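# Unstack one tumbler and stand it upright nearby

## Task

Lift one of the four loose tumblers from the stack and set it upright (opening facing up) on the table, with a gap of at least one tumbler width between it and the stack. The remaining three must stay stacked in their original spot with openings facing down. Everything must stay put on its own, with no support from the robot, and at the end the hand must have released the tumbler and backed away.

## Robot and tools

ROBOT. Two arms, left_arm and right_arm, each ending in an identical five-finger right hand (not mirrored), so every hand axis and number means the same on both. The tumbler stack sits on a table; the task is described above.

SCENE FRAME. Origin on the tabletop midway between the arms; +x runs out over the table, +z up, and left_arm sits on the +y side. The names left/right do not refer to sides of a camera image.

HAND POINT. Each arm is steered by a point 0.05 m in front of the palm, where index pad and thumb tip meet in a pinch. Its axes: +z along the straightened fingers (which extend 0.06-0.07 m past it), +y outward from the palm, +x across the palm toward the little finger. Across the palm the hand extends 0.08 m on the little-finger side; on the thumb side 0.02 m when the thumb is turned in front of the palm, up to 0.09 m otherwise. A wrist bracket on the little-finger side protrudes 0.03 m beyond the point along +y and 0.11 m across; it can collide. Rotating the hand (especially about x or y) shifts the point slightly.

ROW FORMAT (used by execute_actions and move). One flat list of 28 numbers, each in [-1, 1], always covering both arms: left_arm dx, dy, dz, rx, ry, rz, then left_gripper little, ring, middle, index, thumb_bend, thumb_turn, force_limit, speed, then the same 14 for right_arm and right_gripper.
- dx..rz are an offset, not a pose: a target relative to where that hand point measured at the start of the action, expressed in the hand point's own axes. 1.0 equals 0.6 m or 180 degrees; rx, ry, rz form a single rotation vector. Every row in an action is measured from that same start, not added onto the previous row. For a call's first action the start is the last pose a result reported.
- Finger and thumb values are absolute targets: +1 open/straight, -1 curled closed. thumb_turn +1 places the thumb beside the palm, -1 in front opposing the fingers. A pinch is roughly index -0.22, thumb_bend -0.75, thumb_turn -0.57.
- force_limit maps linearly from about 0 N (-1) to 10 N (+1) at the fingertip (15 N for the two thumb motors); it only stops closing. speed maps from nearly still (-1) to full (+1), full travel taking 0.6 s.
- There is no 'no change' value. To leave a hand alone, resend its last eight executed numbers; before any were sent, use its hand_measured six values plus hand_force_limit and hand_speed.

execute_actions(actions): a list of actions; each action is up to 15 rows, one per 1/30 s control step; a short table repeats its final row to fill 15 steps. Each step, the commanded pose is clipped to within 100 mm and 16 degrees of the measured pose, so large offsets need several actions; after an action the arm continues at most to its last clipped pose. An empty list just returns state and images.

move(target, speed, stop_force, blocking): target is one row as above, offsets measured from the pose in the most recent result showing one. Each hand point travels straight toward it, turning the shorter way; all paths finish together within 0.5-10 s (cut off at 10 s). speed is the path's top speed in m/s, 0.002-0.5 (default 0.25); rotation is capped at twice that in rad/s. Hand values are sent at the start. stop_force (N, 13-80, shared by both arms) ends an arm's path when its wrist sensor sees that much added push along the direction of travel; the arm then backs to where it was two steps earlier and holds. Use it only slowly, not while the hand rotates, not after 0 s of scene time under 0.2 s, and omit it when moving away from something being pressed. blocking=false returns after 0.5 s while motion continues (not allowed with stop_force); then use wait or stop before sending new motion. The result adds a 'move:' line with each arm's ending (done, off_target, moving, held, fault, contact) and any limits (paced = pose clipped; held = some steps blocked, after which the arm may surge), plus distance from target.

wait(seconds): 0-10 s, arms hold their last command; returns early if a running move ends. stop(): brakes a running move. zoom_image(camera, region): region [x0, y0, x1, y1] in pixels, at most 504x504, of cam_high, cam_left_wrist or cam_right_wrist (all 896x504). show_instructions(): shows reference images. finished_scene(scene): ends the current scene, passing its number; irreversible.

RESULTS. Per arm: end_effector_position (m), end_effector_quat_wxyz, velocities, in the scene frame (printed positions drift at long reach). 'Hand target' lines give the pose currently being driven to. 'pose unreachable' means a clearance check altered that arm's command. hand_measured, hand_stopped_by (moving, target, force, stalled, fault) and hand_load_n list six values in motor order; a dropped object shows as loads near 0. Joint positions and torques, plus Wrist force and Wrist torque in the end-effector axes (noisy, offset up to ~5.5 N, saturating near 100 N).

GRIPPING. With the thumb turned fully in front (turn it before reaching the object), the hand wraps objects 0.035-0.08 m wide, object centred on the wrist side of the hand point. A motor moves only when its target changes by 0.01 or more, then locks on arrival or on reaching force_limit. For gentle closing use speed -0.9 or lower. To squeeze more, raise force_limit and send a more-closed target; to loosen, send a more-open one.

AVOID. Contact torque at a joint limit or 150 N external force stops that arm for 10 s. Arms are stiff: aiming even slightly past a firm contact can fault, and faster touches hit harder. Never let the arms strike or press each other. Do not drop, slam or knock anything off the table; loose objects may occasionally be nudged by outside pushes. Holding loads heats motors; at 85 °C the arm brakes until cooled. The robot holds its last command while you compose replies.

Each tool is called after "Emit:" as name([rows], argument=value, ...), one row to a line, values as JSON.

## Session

Emit:
execute_actions(actions=[])

Scene clock: 0.00 s.
left_arm: end_effector_position=(-0.1742, +1.1220, +0.5431) hand_measured=(+1.000, +1.000, +1.000, +1.000, +1.000, +1.000) hand_load_n=(+0.0, +0.0, +0.0, +0.0, +0.0, +0.0) hand_stopped_by=(target, target, target, target, target, target) hand_force_limit=0.00 hand_speed=-0.80 end_effector_quat_wxyz=(-0.052, +0.801, -0.597, +0.015) end_effector_velocity=(-0.000, -0.000, +0.000) end_effector_angular_velocity=(-0.001, +0.000, +0.000) | right_arm: end_effector_position=(+0.1245, -1.0944, +0.5463) hand_measured=(+1.000, +1.000, +1.000, +1.000, +1.000, +1.000) hand_load_n=(+0.0, +0.0, +0.0, +0.0, +0.0, +0.0) hand_stopped_by=(target, target, target, target, target, target) hand_force_limit=0.00 hand_speed=-0.80 end_effector_quat_wxyz=(-0.065, +0.740, +0.667, +0.058) end_effector_velocity=(-0.000, +0.000, +0.001) end_effector_angular_velocity=(-0.001, +0.000, -0.001)
Joint positions: left_arm=[ 1.466 -1.496  1.446  1.564  1.663 -1.772] | right_arm=[-1.856 -1.516  1.51   1.742  1.631 -1.804]
Joint velocities: left_arm=[ 0.    -0.    -0.     0.001 -0.    -0.   ] | right_arm=[-0.001 -0.001 -0.002  0.002 -0.    -0.   ]
Joint torques (N m, as the arm reports them, + toward a larger angle): no reading
Wrist force (N, on the end effector, along its own x y z axes, offset not removed): no reading
Wrist torque (N m, same axes, about the end effector's origin, offset not removed): no reading
Hand target (left_arm): -0.174, +1.122, +0.543; -0.052, +0.801, -0.597, +0.015
Hand target (right_arm): +0.125, -1.094, +0.546; -0.065, +0.740, +0.667, +0.058

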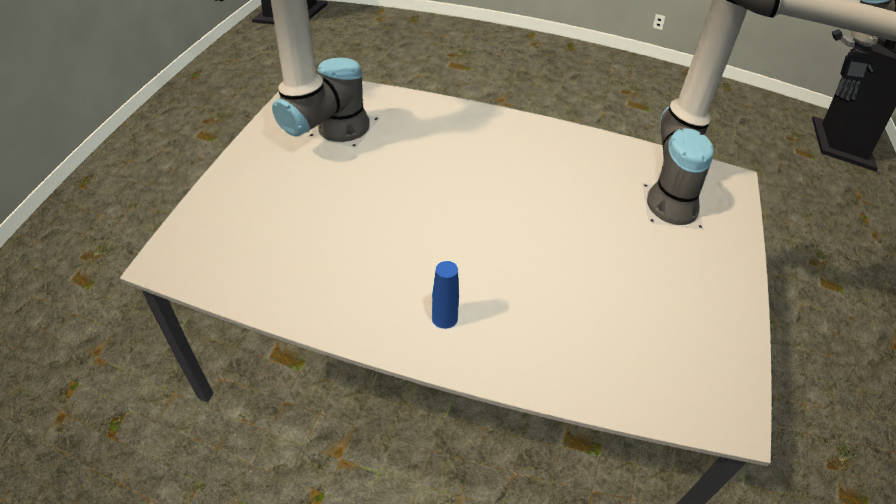

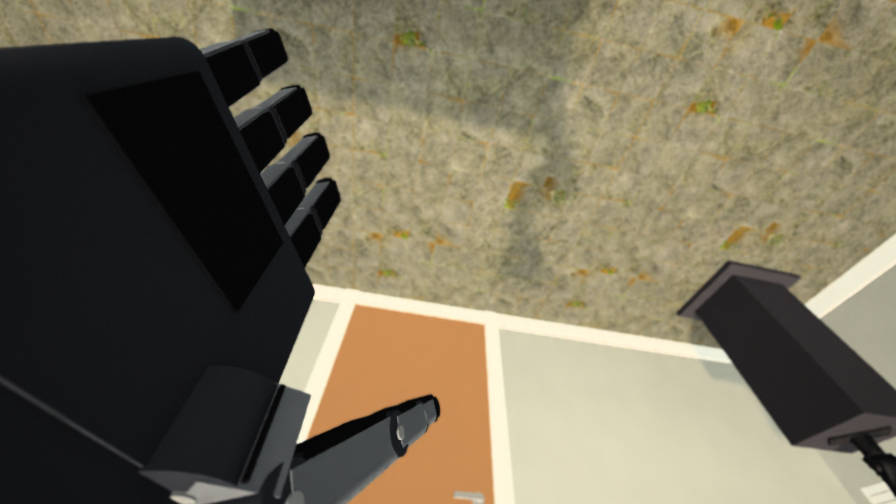

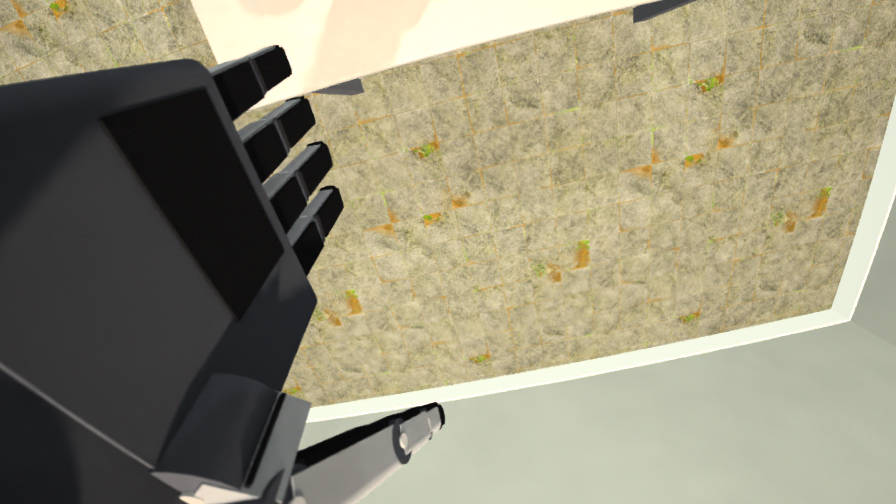

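Emit:
zoom_image(camera="cam_high", region=[390, 245, 510, 345])

Region (390, 245, 510, 345) of cam_high's 896x504 image, scaled by 4.200, with more detail than that image has.

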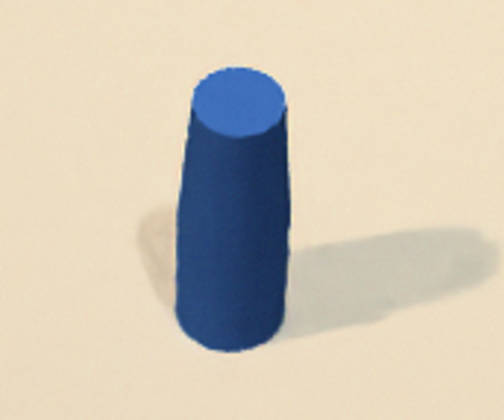

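Emit:
move(target=[0,0,0,0,0,0,1,1,1,1,1,1,0,-0.8, 0.665,0.823,0.3805,-0.059,-0.3065,-0.3325,1,1,1,1,1,-1,0,0.3], speed=0.5)

Scene clock: 16.20 s.
left_arm: end_effector_position=(-0.1742, +1.1220, +0.5431) hand_measured=(+1.000, +1.000, +1.000, +1.000, +1.000, +1.000) hand_load_n=(+0.0, +0.0, +0.0, +0.0, +0.0, +0.0) hand_stopped_by=(target, target, target, target, target, target) hand_force_limit=0.00 hand_speed=-0.80 end_effector_quat_wxyz=(-0.052, +0.801, -0.597, +0.015) end_effector_velocity=(-0.000, +0.000, -0.000) end_effector_angular_velocity=(-0.000, +0.000, +0.000) | right_arm: end_effector_position=(+0.6582, -0.7152, +0.3817) hand_measured=(+1.000, +1.000, +1.000, +1.000, +1.000, -1.000) hand_load_n=(+0.0, +0.0, +0.0, +0.0, +0.0, +0.0) hand_stopped_by=(target, target, target, target, target, target) hand_force_limit=0.00 hand_speed=0.30 end_effector_quat_wxyz=(+0.336, +0.270, +0.881, -0.196) end_effector_velocity=(+0.001, +0.000, -0.001) end_effector_angular_velocity=(-0.004, +0.002, -0.002)
Joint positions: left_arm=[ 1.466 -1.496  1.446  1.564  1.663 -1.772] | right_arm=[-0.444 -1.736  1.992  0.542  1.802 -1.57 ]
Joint velocities: left_arm=[ 0.  0. -0. -0. -0. -0.] | right_arm=[ 0.006  0.004 -0.001 -0.002  0.009  0.003]
Joint torques (N m, as the arm reports them, + toward a larger angle): left_arm=[  1.25 -46.27 -39.58   2.95  -0.01   0.24] | right_arm=[  8.79 -11.48 -50.56  -1.54   4.31   4.14]
Wrist force (N, on the end effector, along its own x y z axes, offset not removed): left_arm=[-2.7 1.2 -0.5] | right_arm=[2.3 -3.2 0.6]
Wrist torque (N m, same axes, about the end effector's origin, offset not removed): left_arm=[0.34 0.47 0.01] | right_arm=[-0.49 -0.46 -0.13]
Hand target (left_arm): -0.174, +1.122, +0.543; -0.052, +0.801, -0.597, +0.015
Hand target (right_arm): +0.658, -0.715, +0.382; +0.336, +0.270, +0.881, -0.196
Off the commanded pose (left_arm): 0.000 m, 0 deg.
Off the commanded pose (right_arm): 0.002 m, 0 deg.
move: done; limits=paced

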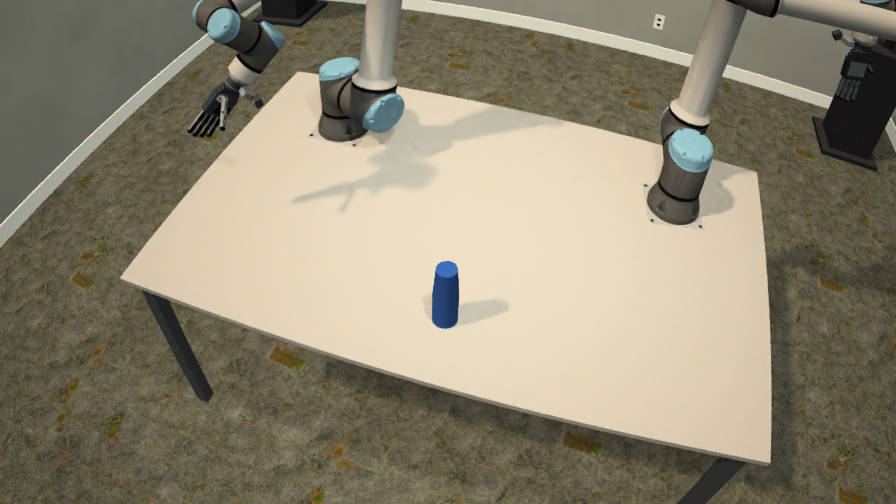

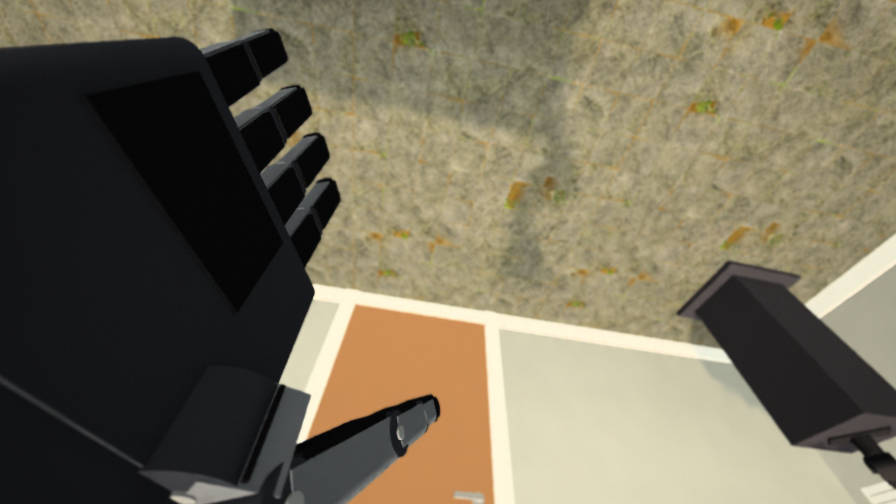

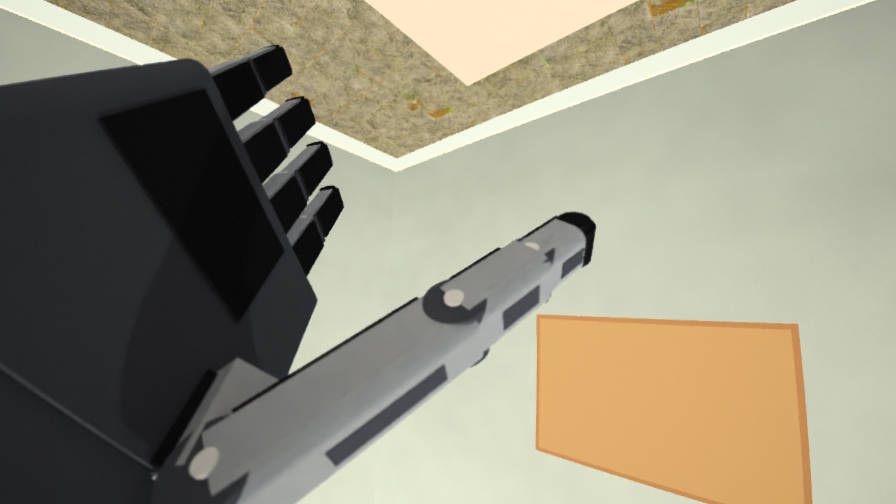

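Emit:
move(target=[0,0,0,0,0,0,1,1,1,1,1,1,0,-0.8, 0.5855,0.993,-0.2888,-0.2112,-0.2654,-0.0551,1,1,1,1,1,-1,0,0.3], speed=0.45)

Scene clock: 23.93 s.
left_arm: end_effector_position=(-0.1742, +1.1220, +0.5431) hand_measured=(+1.000, +1.000, +1.000, +1.000, +1.000, +1.000) hand_load_n=(+0.0, +0.0, +0.0, +0.0, +0.0, +0.0) hand_stopped_by=(target, target, target, target, target, target) hand_force_limit=0.00 hand_speed=-0.80 end_effector_quat_wxyz=(-0.052, +0.801, -0.597, +0.015) end_effector_velocity=(+0.000, +0.000, -0.000) end_effector_angular_velocity=(-0.000, -0.000, +0.000) | right_arm: end_effector_position=(+0.7155, -0.0390, +0.1612) hand_measured=(+1.000, +1.000, +1.000, +1.000, +1.000, -1.000) hand_load_n=(+0.0, +0.0, +0.0, +0.0, +0.0, +0.0) hand_stopped_by=(target, target, target, target, target, target) hand_force_limit=0.00 hand_speed=0.30 end_effector_quat_wxyz=(+0.707, -0.024, +0.706, -0.025) end_effector_velocity=(+0.001, +0.001, -0.001) end_effector_angular_velocity=(-0.001, -0.002, +0.001)
Joint positions: left_arm=[ 1.466 -1.496  1.446  1.564  1.663 -1.772] | right_arm=[ 0.678 -1.106  2.086 -0.982  2.194 -1.641]
Joint velocities: left_arm=[ 0.  0. -0. -0.  0. -0.] | right_arm=[ 0.     0.003 -0.002 -0.004 -0.    -0.003]
Joint torques (N m, as the arm reports them, + toward a larger angle): left_arm=[  0.83 -45.55 -39.08   2.85  -0.06   0.14] | right_arm=[  9.33 -46.41 -33.31  -4.54  -4.23  -3.73]
Wrist force (N, on the end effector, along its own x y z axes, offset not removed): left_arm=[0.9 0.7 -2.4] | right_arm=[-1.3 1.6 -6.2]
Wrist torque (N m, same axes, about the end effector's origin, offset not removed): left_arm=[0.41 -0.01 0.23] | right_arm=[0.62 0.08 0.05]
Hand target (left_arm): -0.174, +1.122, +0.543; -0.052, +0.801, -0.597, +0.015
Hand target (right_arm): +0.716, -0.039, +0.161; +0.707, -0.024, +0.706, -0.025
Off the commanded pose (left_arm): 0.000 m, 0 deg.
Off the commanded pose (right_arm): 0.002 m, 0 deg.
move: done

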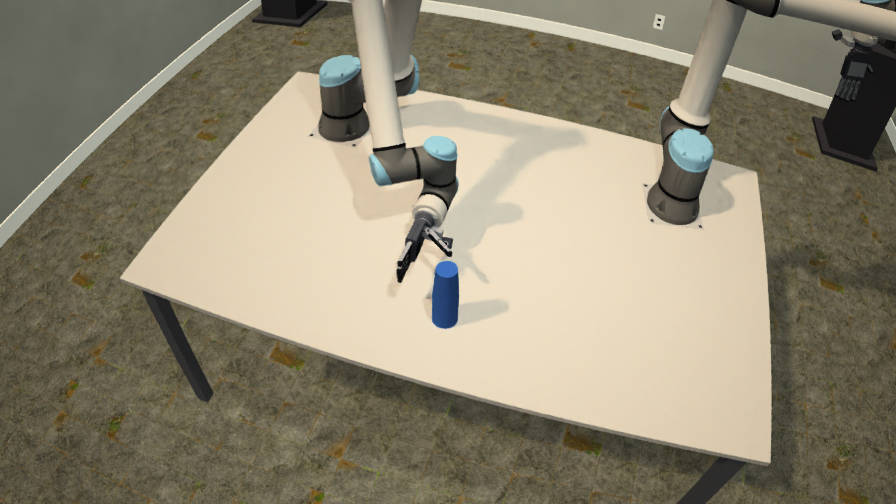

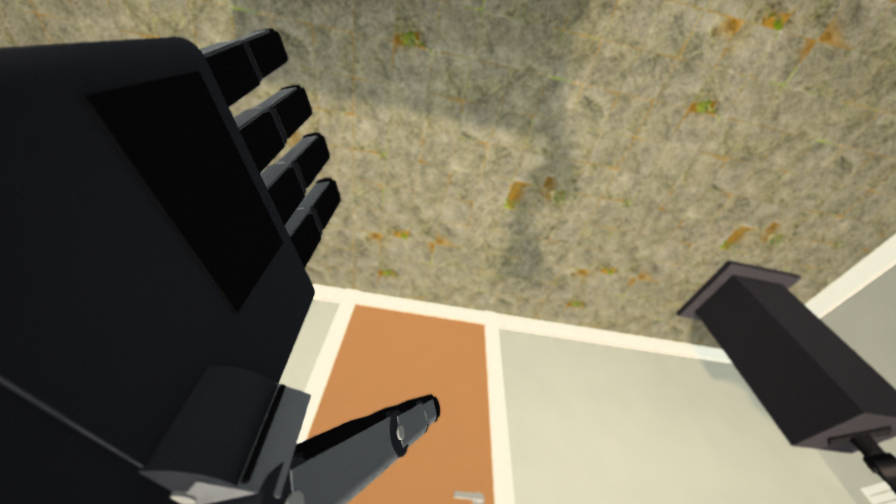

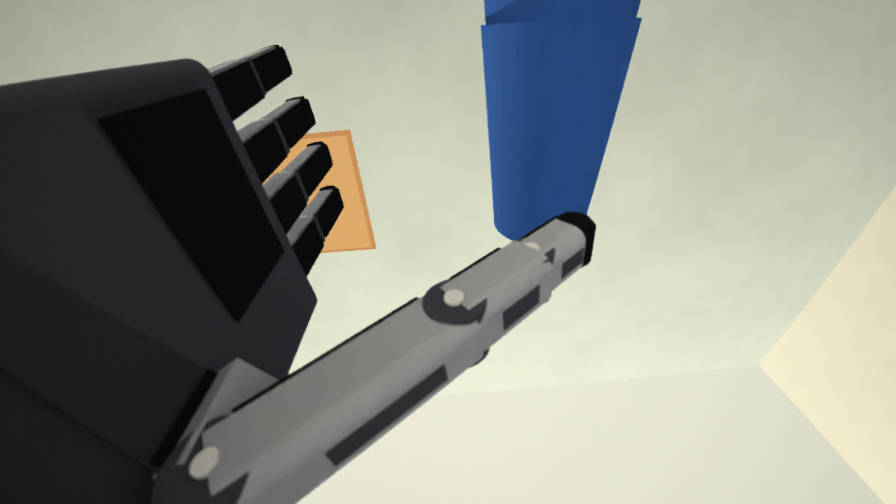

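Emit:
move(target=[0,0,0,0,0,0,1,1,1,1,1,1,0,-0.8, 0.0007,0.1137,0.1292,0,0,0,1,0.75,0.75,0.75,1,-1,-0.8,-0.6], speed=0.15)

Emit:
zoom_image(camera="cam_high", region=[390, 245, 510, 345])

Scene clock: 30.27 s.
left_arm: end_effector_position=(-0.1742, +1.1220, +0.5431) hand_measured=(+1.000, +1.000, +1.000, +1.000, +1.000, +1.000) hand_load_n=(+0.0, +0.0, +0.0, +0.0, +0.0, +0.0) hand_stopped_by=(target, target, target, target, target, target) hand_force_limit=0.00 hand_speed=-0.80 end_effector_quat_wxyz=(-0.052, +0.801, -0.597, +0.015) end_effector_velocity=(+0.000, -0.000, +0.000) end_effector_angular_velocity=(+0.000, +0.000, -0.000) | right_arm: end_effector_position=(+0.7929, +0.0289, +0.1562) hand_measured=(+1.000, +0.750, +0.750, +0.750, +1.000, -1.000) hand_load_n=(+0.0, +0.0, +0.0, +0.0, +0.0, +0.0) hand_stopped_by=(target, target, target, target, target, target) hand_force_limit=-0.80 hand_speed=-0.60 end_effector_quat_wxyz=(+0.707, -0.024, +0.706, -0.025) end_effector_velocity=(+0.002, +0.001, +0.001) end_effector_angular_velocity=(+0.002, -0.001, -0.000)
Joint positions: left_arm=[ 1.466 -1.496  1.446  1.564  1.663 -1.772] | right_arm=[ 0.693 -0.988  1.876 -0.89   2.208 -1.642]
Joint velocities: left_arm=[-0. -0.  0.  0. -0. -0.] | right_arm=[-0.001  0.002 -0.005  0.002 -0.001  0.001]
Joint torques (N m, as the arm reports them, + toward a larger angle): left_arm=[  0.85 -46.17 -39.3    3.02   0.12   0.07] | right_arm=[ 10.65 -60.84 -37.45   1.07   3.85   3.84]
Wrist force (N, on the end effector, along its own x y z axes, offset not removed): left_arm=[-1.5 1.5 -1.4] | right_arm=[-1.4 4.8 1.3]
Wrist torque (N m, same axes, about the end effector's origin, offset not removed): left_arm=[0.51 0.28 0.04] | right_arm=[0.68 0.05 -0.11]
Hand target (left_arm): -0.174, +1.122, +0.543; -0.052, +0.801, -0.597, +0.015
Hand target (right_arm): +0.793, +0.029, +0.156; +0.707, -0.024, +0.706, -0.025
Off the commanded pose (left_arm): 0.000 m, 0 deg.
Off the commanded pose (right_arm): 0.000 m, 0 deg.
move: done

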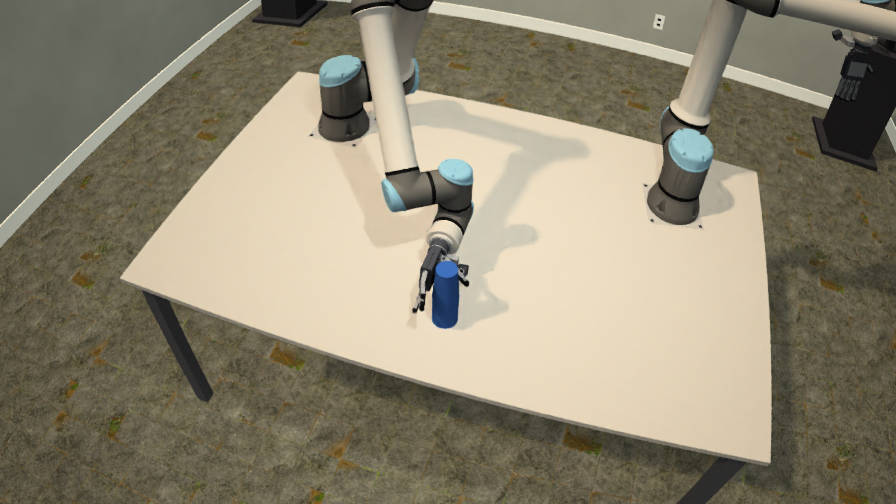

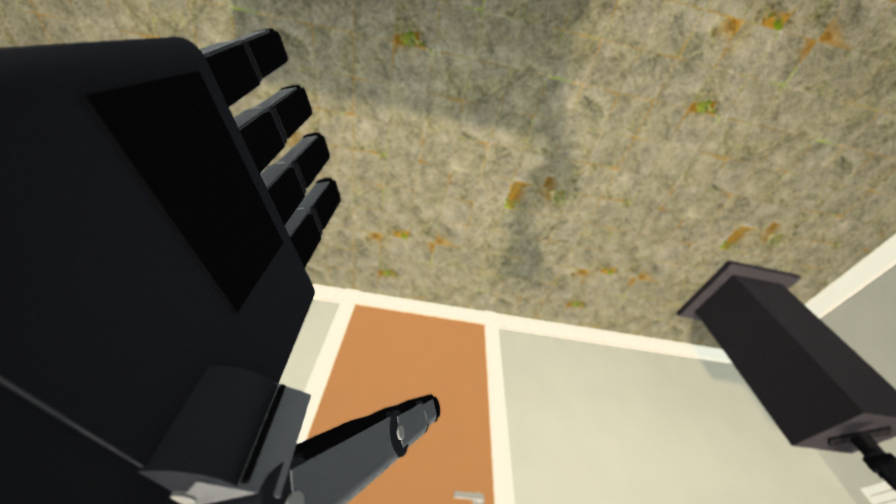

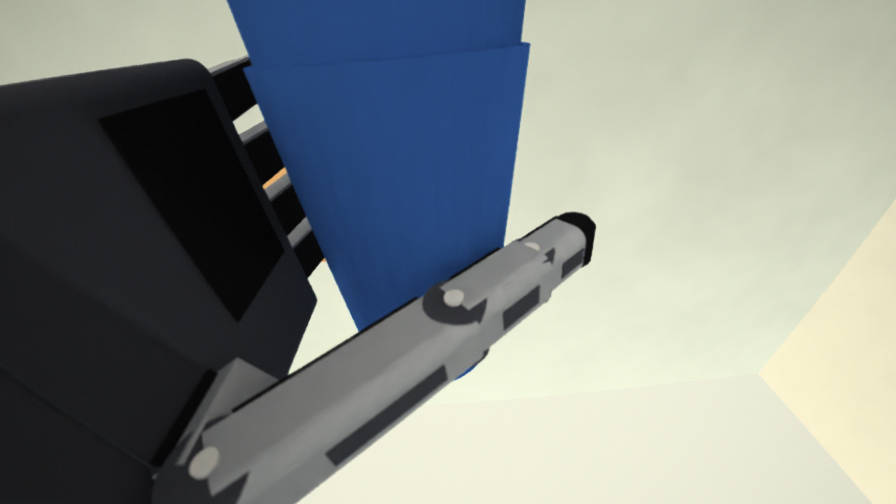

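Region (390, 245, 510, 345) of cam_high's 896x504 image, scaled by 4.200, with more detail than that image has.

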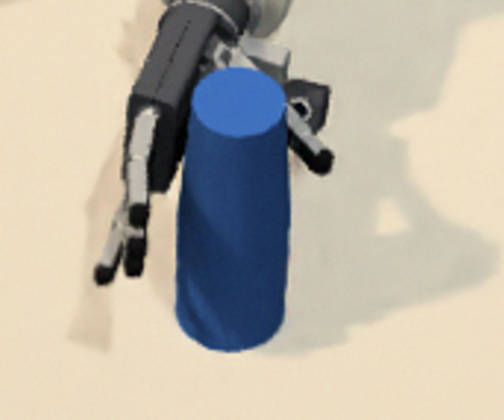

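Emit:
execute_actions([
  [[0,0,0,0,0,0,1,1,1,1,1,1,0,-0.8, 0,0.001,0.003,0,0,0,1,0.2,0.2,0.2,1,-1,-0.3,-0.3],[0,0,0,0,0,0,1,1,1,1,1,1,0,-0.8, 0,0.001,0.003,0,0,0,1,0.2,0.2,0.2,1,-1,-0.3,-0.3],[0,0,0,0,0,0,1,1,1,1,1,1,0,-0.8, 0,0.002,0.006,0,0,0,1,0.2,0.2,0.2,1,-1,-0.3,-0.3],[0,0,0,0,0,0,1,1,1,1,1,1,0,-0.8, 0,0.002,0.006,0,0,0,1,0.2,0.2,0.2,1,-1,-0.3,-0.3],[0,0,0,0,0,0,1,1,1,1,1,1,0,-0.8, 0,0.003,0.009,0,0,0,1,0.2,0.2,0.2,1,-1,-0.3,-0.3],[0,0,0,0,0,0,1,1,1,1,1,1,0,-0.8, 0,0.003,0.009,0,0,0,1,0.2,0.2,0.2,1,-1,-0.3,-0.3],[0,0,0,0,0,0,1,1,1,1,1,1,0,-0.8, 0,0.004,0.012,0,0,0,1,0.2,0.2,0.2,1,-1,-0.3,-0.3],[0,0,0,0,0,0,1,1,1,1,1,1,0,-0.8, 0,0.005,0.0155,0,0,0,1,0.2,0.2,0.2,1,-1,-0.3,-0.3]],
  [[0,0,0,0,0,0,1,1,1,1,1,1,0,-0.8, 0,0.0003,0.001,0,0,0,1,-0.6,-0.6,-0.6,1,-1,-0.3,-0.7]],
  [[0,0,0,0,0,0,1,1,1,1,1,1,0,-0.8, 0,0,0,0,0,0,1,-0.6,-0.6,-0.6,1,-1,-0.3,-0.7]],
])

Emit:
zoom_image(camera="cam_high", region=[390, 245, 510, 345])

Scene clock: 38.43 s.
left_arm: end_effector_position=(-0.1742, +1.1220, +0.5431) hand_measured=(+1.000, +1.000, +1.000, +1.000, +1.000, +1.000) hand_load_n=(+0.0, +0.0, +0.0, +0.0, +0.0, +0.0) hand_stopped_by=(target, target, target, target, target, target) hand_force_limit=0.00 hand_speed=-0.80 end_effector_quat_wxyz=(-0.052, +0.801, -0.597, +0.015) end_effector_velocity=(-0.000, +0.000, -0.000) end_effector_angular_velocity=(-0.001, +0.001, +0.000) | right_arm: end_effector_position=(+0.8023, +0.0319, +0.1560) hand_measured=(+1.000, -0.102, -0.136, -0.168, +1.000, -1.000) hand_load_n=(+0.0, +3.5, +4.5, +7.0, +1.5, +1.5) hand_stopped_by=(target, force, force, force, target, target) hand_force_limit=-0.30 hand_speed=-0.70 end_effector_quat_wxyz=(+0.707, -0.024, +0.706, -0.025) end_effector_velocity=(+0.002, +0.000, +0.001) end_effector_angular_velocity=(+0.001, -0.002, -0.001)
Joint positions: left_arm=[ 1.466 -1.496  1.446  1.564  1.663 -1.772] | right_arm=[ 0.688 -0.979  1.858 -0.882  2.204 -1.641]
Joint velocities: left_arm=[ 0.     0.001  0.     0.    -0.001 -0.   ] | right_arm=[-0.001  0.    -0.003  0.     0.    -0.   ]
Joint torques (N m, as the arm reports them, + toward a larger angle): left_arm=[  2.15 -46.16 -39.93   2.94   0.16   0.22] | right_arm=[ -7.88 -61.5  -36.18   0.79  -4.24  -0.85]
Wrist force (N, on the end effector, along its own x y z axes, offset not removed): left_arm=[1.6 0.1 -0.4] | right_arm=[-3.5 4.3 3.0]
Wrist torque (N m, same axes, about the end effector's origin, offset not removed): left_arm=[0.18 -0.34 0.21] | right_arm=[0.61 0.11 -0.15]
Hand target (left_arm): -0.174, +1.122, +0.543; -0.052, +0.801, -0.597, +0.015
Hand target (right_arm): +0.802, +0.032, +0.156; +0.707, -0.024, +0.706, -0.025
Off the commanded pose (left_arm): 0.000 m, 0 deg.
Off the commanded pose (right_arm): 0.000 m, 0 deg.

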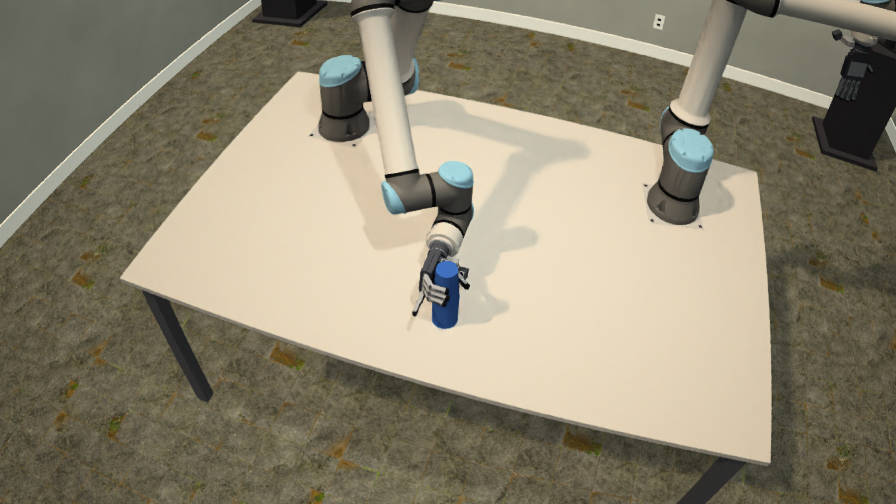

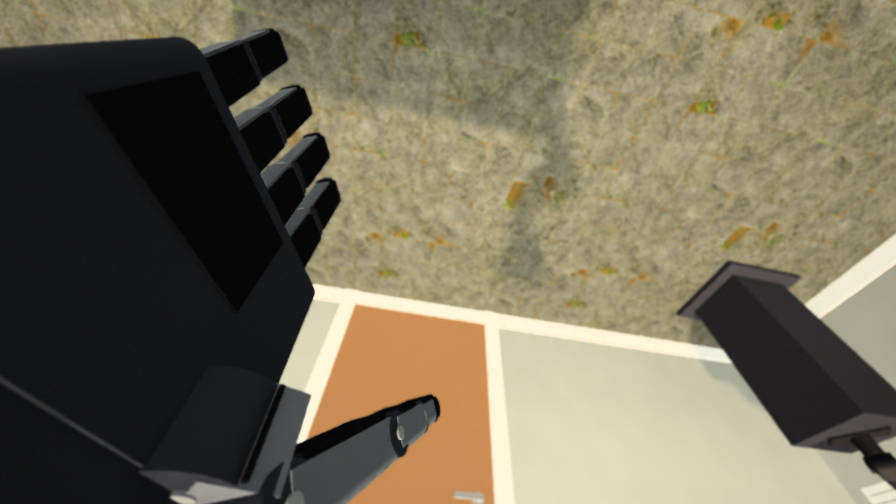

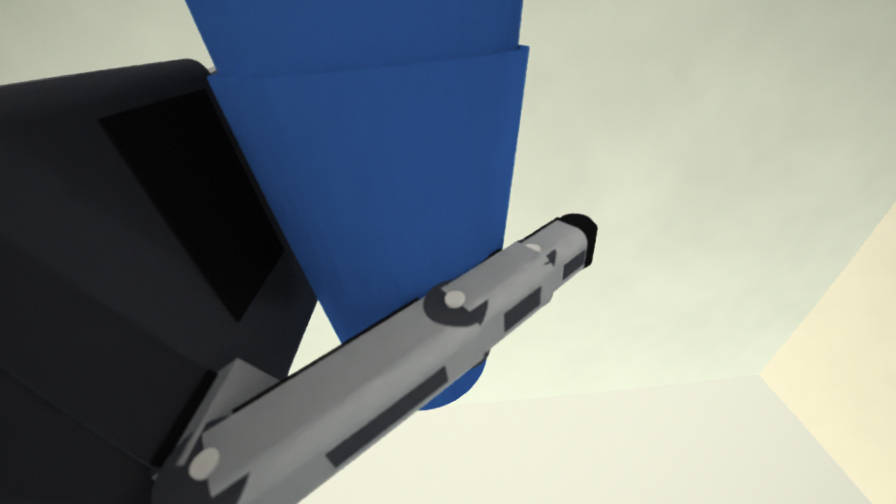

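Region (390, 245, 510, 345) of cam_high's 896x504 image, scaled by 4.200, with more detail than that image has.

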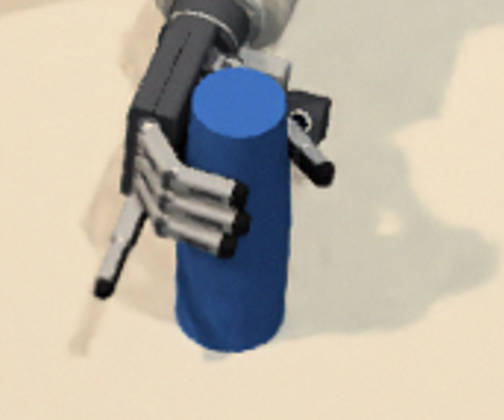

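Emit:
move(target=[0,0,0,0,0,0,1,1,1,1,1,1,0,-0.8, -0.1995,-0.0138,0,0,0,0,1,-0.6,-0.6,-0.6,1,-1,-0.3,-0.7], speed=0.13)

Scene clock: 42.07 s.
left_arm: end_effector_position=(-0.1742, +1.1220, +0.5431) hand_measured=(+1.000, +1.000, +1.000, +1.000, +1.000, +1.000) hand_load_n=(+0.0, +0.0, +0.0, +0.0, +0.0, +0.0) hand_stopped_by=(target, target, target, target, target, target) hand_force_limit=0.00 hand_speed=-0.80 end_effector_quat_wxyz=(-0.052, +0.801, -0.597, +0.015) end_effector_velocity=(+0.000, +0.000, -0.000) end_effector_angular_velocity=(+0.000, +0.001, -0.000) | right_arm: end_effector_position=(+0.8021, +0.0318, +0.2758) hand_measured=(+1.000, -0.102, -0.136, -0.168, +1.000, -1.000) hand_load_n=(+0.0, +3.5, +4.5, +6.5, +1.5, +1.0) hand_stopped_by=(target, force, force, force, target, target) hand_force_limit=-0.30 hand_speed=-0.70 end_effector_quat_wxyz=(+0.707, -0.024, +0.706, -0.025) end_effector_velocity=(+0.000, +0.000, +0.004) end_effector_angular_velocity=(+0.002, -0.001, -0.001)
Joint positions: left_arm=[ 1.466 -1.496  1.446  1.564  1.663 -1.772] | right_arm=[ 0.688 -1.122  1.813 -0.693  2.204 -1.642]
Joint velocities: left_arm=[-0. -0.  0. -0. -0.  0.] | right_arm=[ 0.    -0.003 -0.003  0.004  0.002  0.001]
Joint torques (N m, as the arm reports them, + toward a larger angle): left_arm=[  1.22 -46.05 -40.01   2.88  -0.02   0.11] | right_arm=[ -7.05 -96.21 -44.22   0.76  -1.37   4.28]
Wrist force (N, on the end effector, along its own x y z axes, offset not removed): left_arm=[-0.8 0.9 -0.5] | right_arm=[-0.2 -1.3 -1.6]
Wrist torque (N m, same axes, about the end effector's origin, offset not removed): left_arm=[0.22 0.17 0.09] | right_arm=[0.00 -0.13 -0.12]
Hand target (left_arm): -0.174, +1.122, +0.543; -0.052, +0.801, -0.597, +0.015
Hand target (right_arm): +0.802, +0.032, +0.276; +0.707, -0.024, +0.706, -0.025
Off the commanded pose (left_arm): 0.000 m, 0 deg.
Off the commanded pose (right_arm): 0.000 m, 0 deg.
move: done

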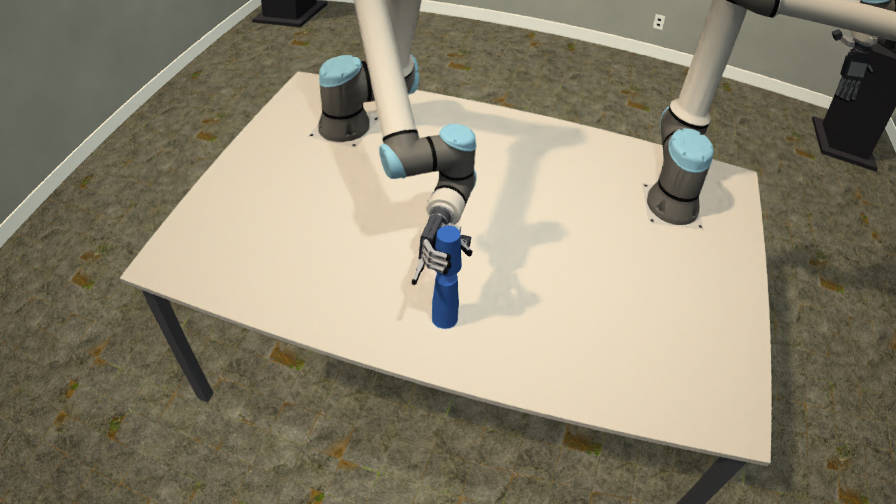

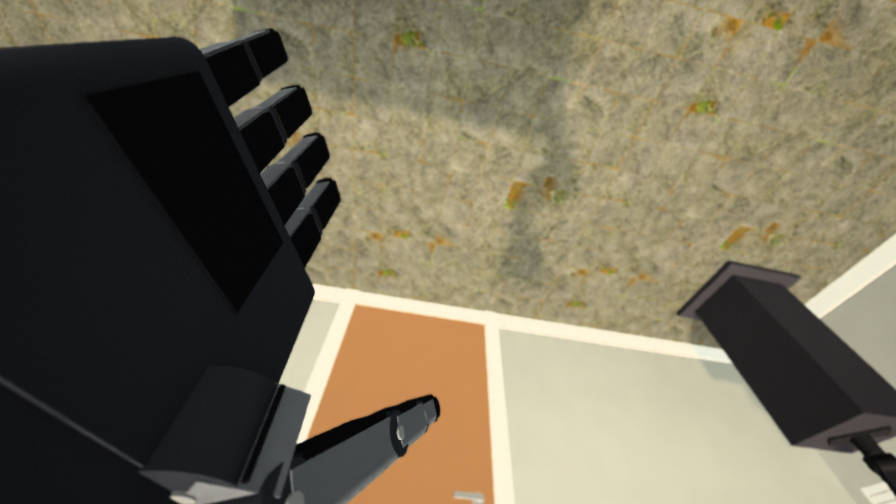

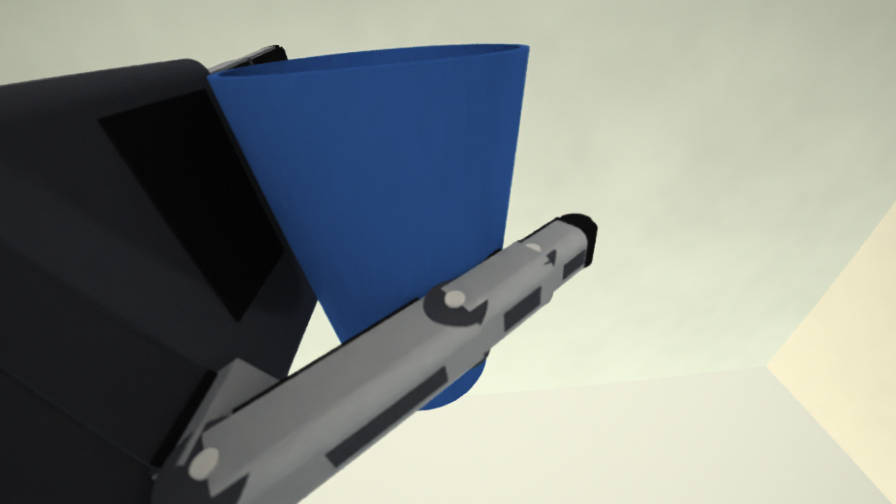

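Emit:
move(target=[0,0,0,0,0,0,1,1,1,1,1,1,0,-0.8, 0.0533,-0.3838,-0.07,0,0,0.5,1,-0.6,-0.6,-0.6,1,-1,-0.3,-0.7], speed=0.5)

Scene clock: 52.97 s.
left_arm: end_effector_position=(-0.1742, +1.1220, +0.5431) hand_measured=(+1.000, +1.000, +1.000, +1.000, +1.000, +1.000) hand_load_n=(+0.0, +0.0, +0.0, +0.0, +0.0, +0.0) hand_stopped_by=(target, target, target, target, target, target) hand_force_limit=0.00 hand_speed=-0.80 end_effector_quat_wxyz=(-0.052, +0.801, -0.597, +0.015) end_effector_velocity=(+0.000, +0.000, +0.000) end_effector_angular_velocity=(+0.000, +0.000, -0.000) | right_arm: end_effector_position=(+0.7601, -0.2000, +0.2597) hand_measured=(+1.000, -0.102, -0.136, -0.168, +1.000, -1.000) hand_load_n=(+0.0, +3.5, +4.5, +6.5, +1.5, +1.5) hand_stopped_by=(target, force, force, force, target, target) hand_force_limit=-0.30 hand_speed=-0.70 end_effector_quat_wxyz=(+0.518, +0.482, +0.516, +0.482) end_effector_velocity=(-0.000, -0.002, +0.001) end_effector_angular_velocity=(+0.012, +0.001, +0.000)
Joint positions: left_arm=[ 1.466 -1.496  1.446  1.564  1.663 -1.772] | right_arm=[ 0.532 -1.23   2.113 -0.885  2.047 -0.072]
Joint velocities: left_arm=[-0. -0. -0. -0. -0. -0.] | right_arm=[-0.002 -0.003  0.002  0.003 -0.002  0.012]
Joint torques (N m, as the arm reports them, + toward a larger angle): left_arm=[  0.36 -45.37 -39.55   2.7    0.06   0.11] | right_arm=[-10.57 -80.79 -24.78   1.11  -4.55   4.14]
Wrist force (N, on the end effector, along its own x y z axes, offset not removed): left_arm=[-1.4 -0.5 1.6] | right_arm=[-3.0 -1.8 1.6]
Wrist torque (N m, same axes, about the end effector's origin, offset not removed): left_arm=[-0.02 0.16 0.09] | right_arm=[-0.25 0.09 -0.37]
Hand target (left_arm): -0.174, +1.122, +0.543; -0.052, +0.801, -0.597, +0.015
Hand target (right_arm): +0.760, -0.200, +0.260; +0.518, +0.482, +0.516, +0.482
Off the commanded pose (left_arm): 0.000 m, 0 deg.
Off the commanded pose (right_arm): 0.000 m, 0 deg.
move: done

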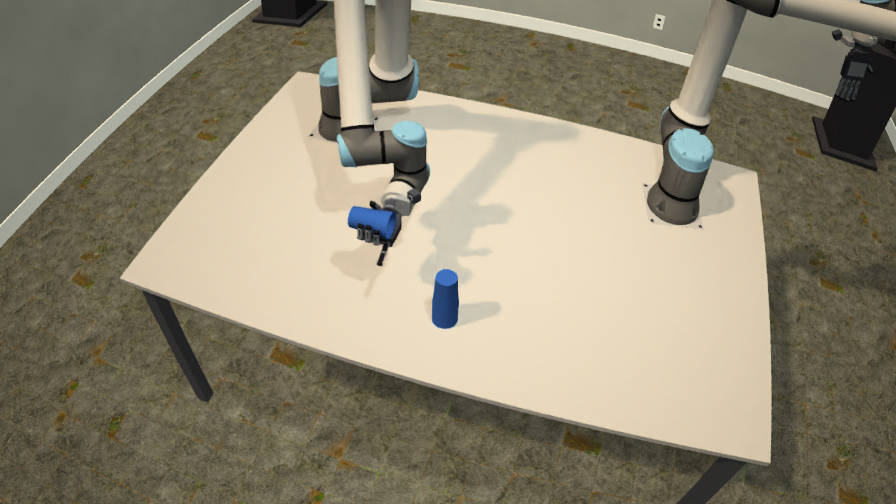

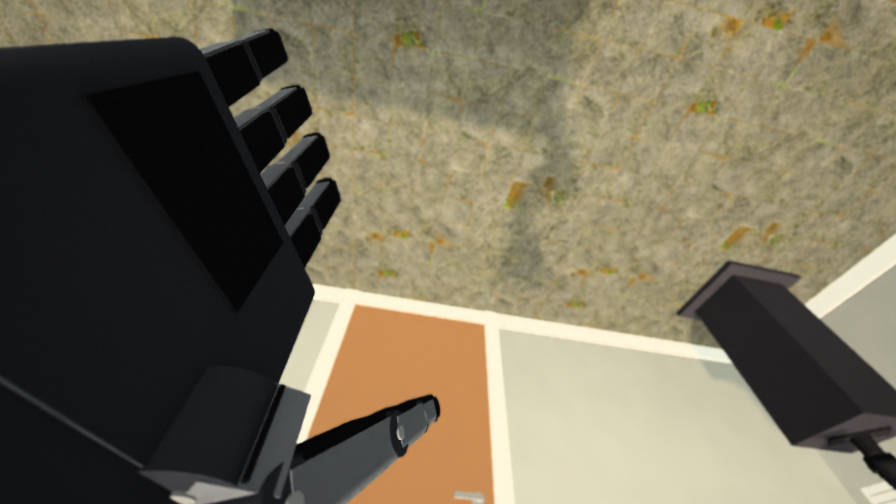

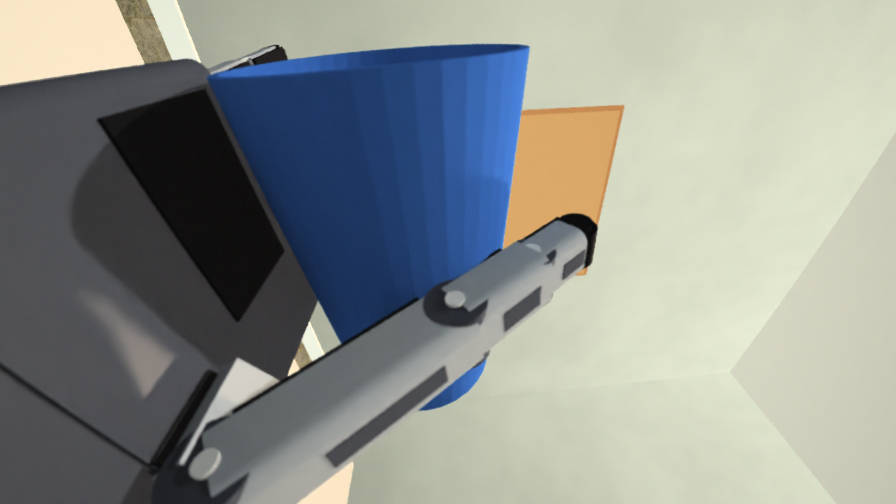

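Emit:
move(target=[0,0,0,0,0,0,1,1,1,1,1,1,0,-0.8, -0.1913,-0.3688,-0.0333,0,0,0.5,1,-0.6,-0.6,-0.6,1,-1,-0.3,-0.7], speed=0.5)

Scene clock: 59.10 s.
left_arm: end_effector_position=(-0.1742, +1.1220, +0.5431) hand_measured=(+1.000, +1.000, +1.000, +1.000, +1.000, +1.000) hand_load_n=(+0.0, +0.0, +0.0, +0.0, +0.0, +0.0) hand_stopped_by=(target, target, target, target, target, target) hand_force_limit=0.00 hand_speed=-0.80 end_effector_quat_wxyz=(-0.052, +0.801, -0.597, +0.015) end_effector_velocity=(-0.000, -0.000, -0.000) end_effector_angular_velocity=(-0.000, +0.000, -0.000) | right_arm: end_effector_position=(+0.7405, -0.3299, +0.0469) hand_measured=(+1.000, -0.102, -0.136, -0.168, +1.000, -1.000) hand_load_n=(+0.0, +3.0, +4.5, +7.0, +1.5, +2.0) hand_stopped_by=(target, force, force, force, target, target) hand_force_limit=-0.30 hand_speed=-0.70 end_effector_quat_wxyz=(+0.026, +0.706, +0.025, +0.707) end_effector_velocity=(-0.001, -0.001, -0.002) end_effector_angular_velocity=(+0.012, -0.000, +0.002)
Joint positions: left_arm=[ 1.466 -1.496  1.446  1.564  1.663 -1.772] | right_arm=[ 0.382 -1.096  2.297 -1.204  1.897  1.499]
Joint velocities: left_arm=[-0.  0.  0.  0. -0.  0.] | right_arm=[-0.003  0.     0.003 -0.004 -0.005  0.012]
Joint torques (N m, as the arm reports them, + toward a larger angle): left_arm=[  0.07 -45.67 -39.88   2.99   0.07   0.09] | right_arm=[ -8.59 -41.8  -12.77  -4.62  -4.1    3.72]
Wrist force (N, on the end effector, along its own x y z axes, offset not removed): left_arm=[-2.0 0.0 -0.6] | right_arm=[0.0 -1.4 0.1]
Wrist torque (N m, same axes, about the end effector's origin, offset not removed): left_arm=[0.12 0.40 -0.07] | right_arm=[-0.21 -0.07 -0.04]
Hand target (left_arm): -0.174, +1.122, +0.543; -0.052, +0.801, -0.597, +0.015
Hand target (right_arm): +0.740, -0.330, +0.047; +0.026, +0.706, +0.024, +0.707
Off the commanded pose (left_arm): 0.000 m, 0 deg.
Off the commanded pose (right_arm): 0.000 m, 0 deg.
move: done

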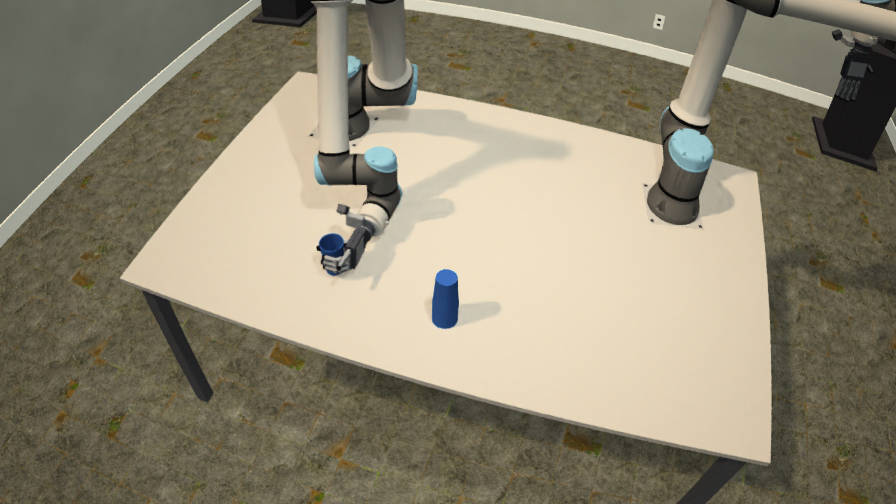

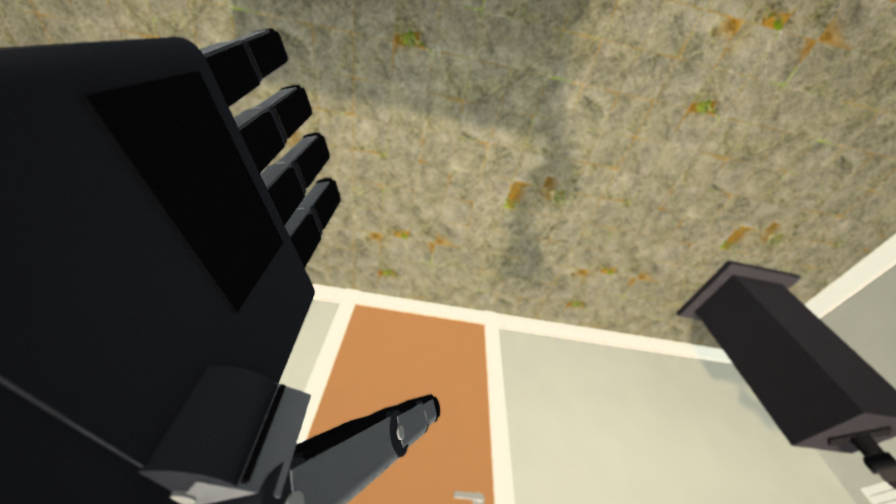

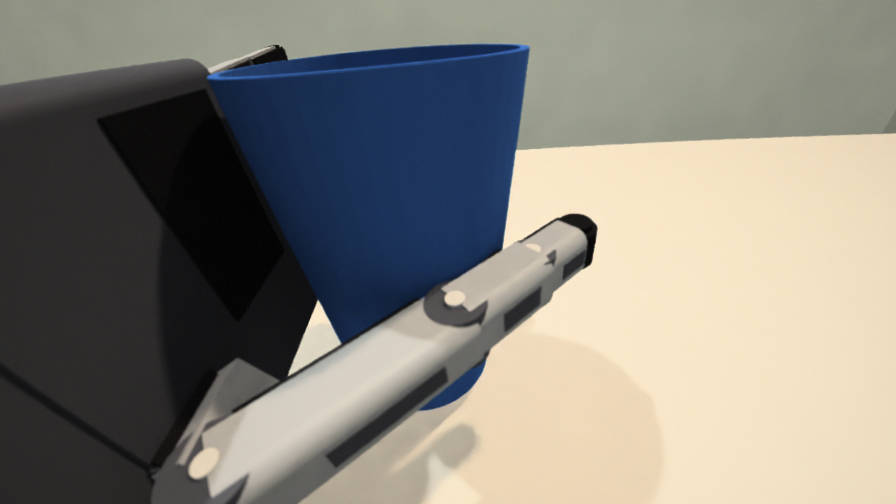

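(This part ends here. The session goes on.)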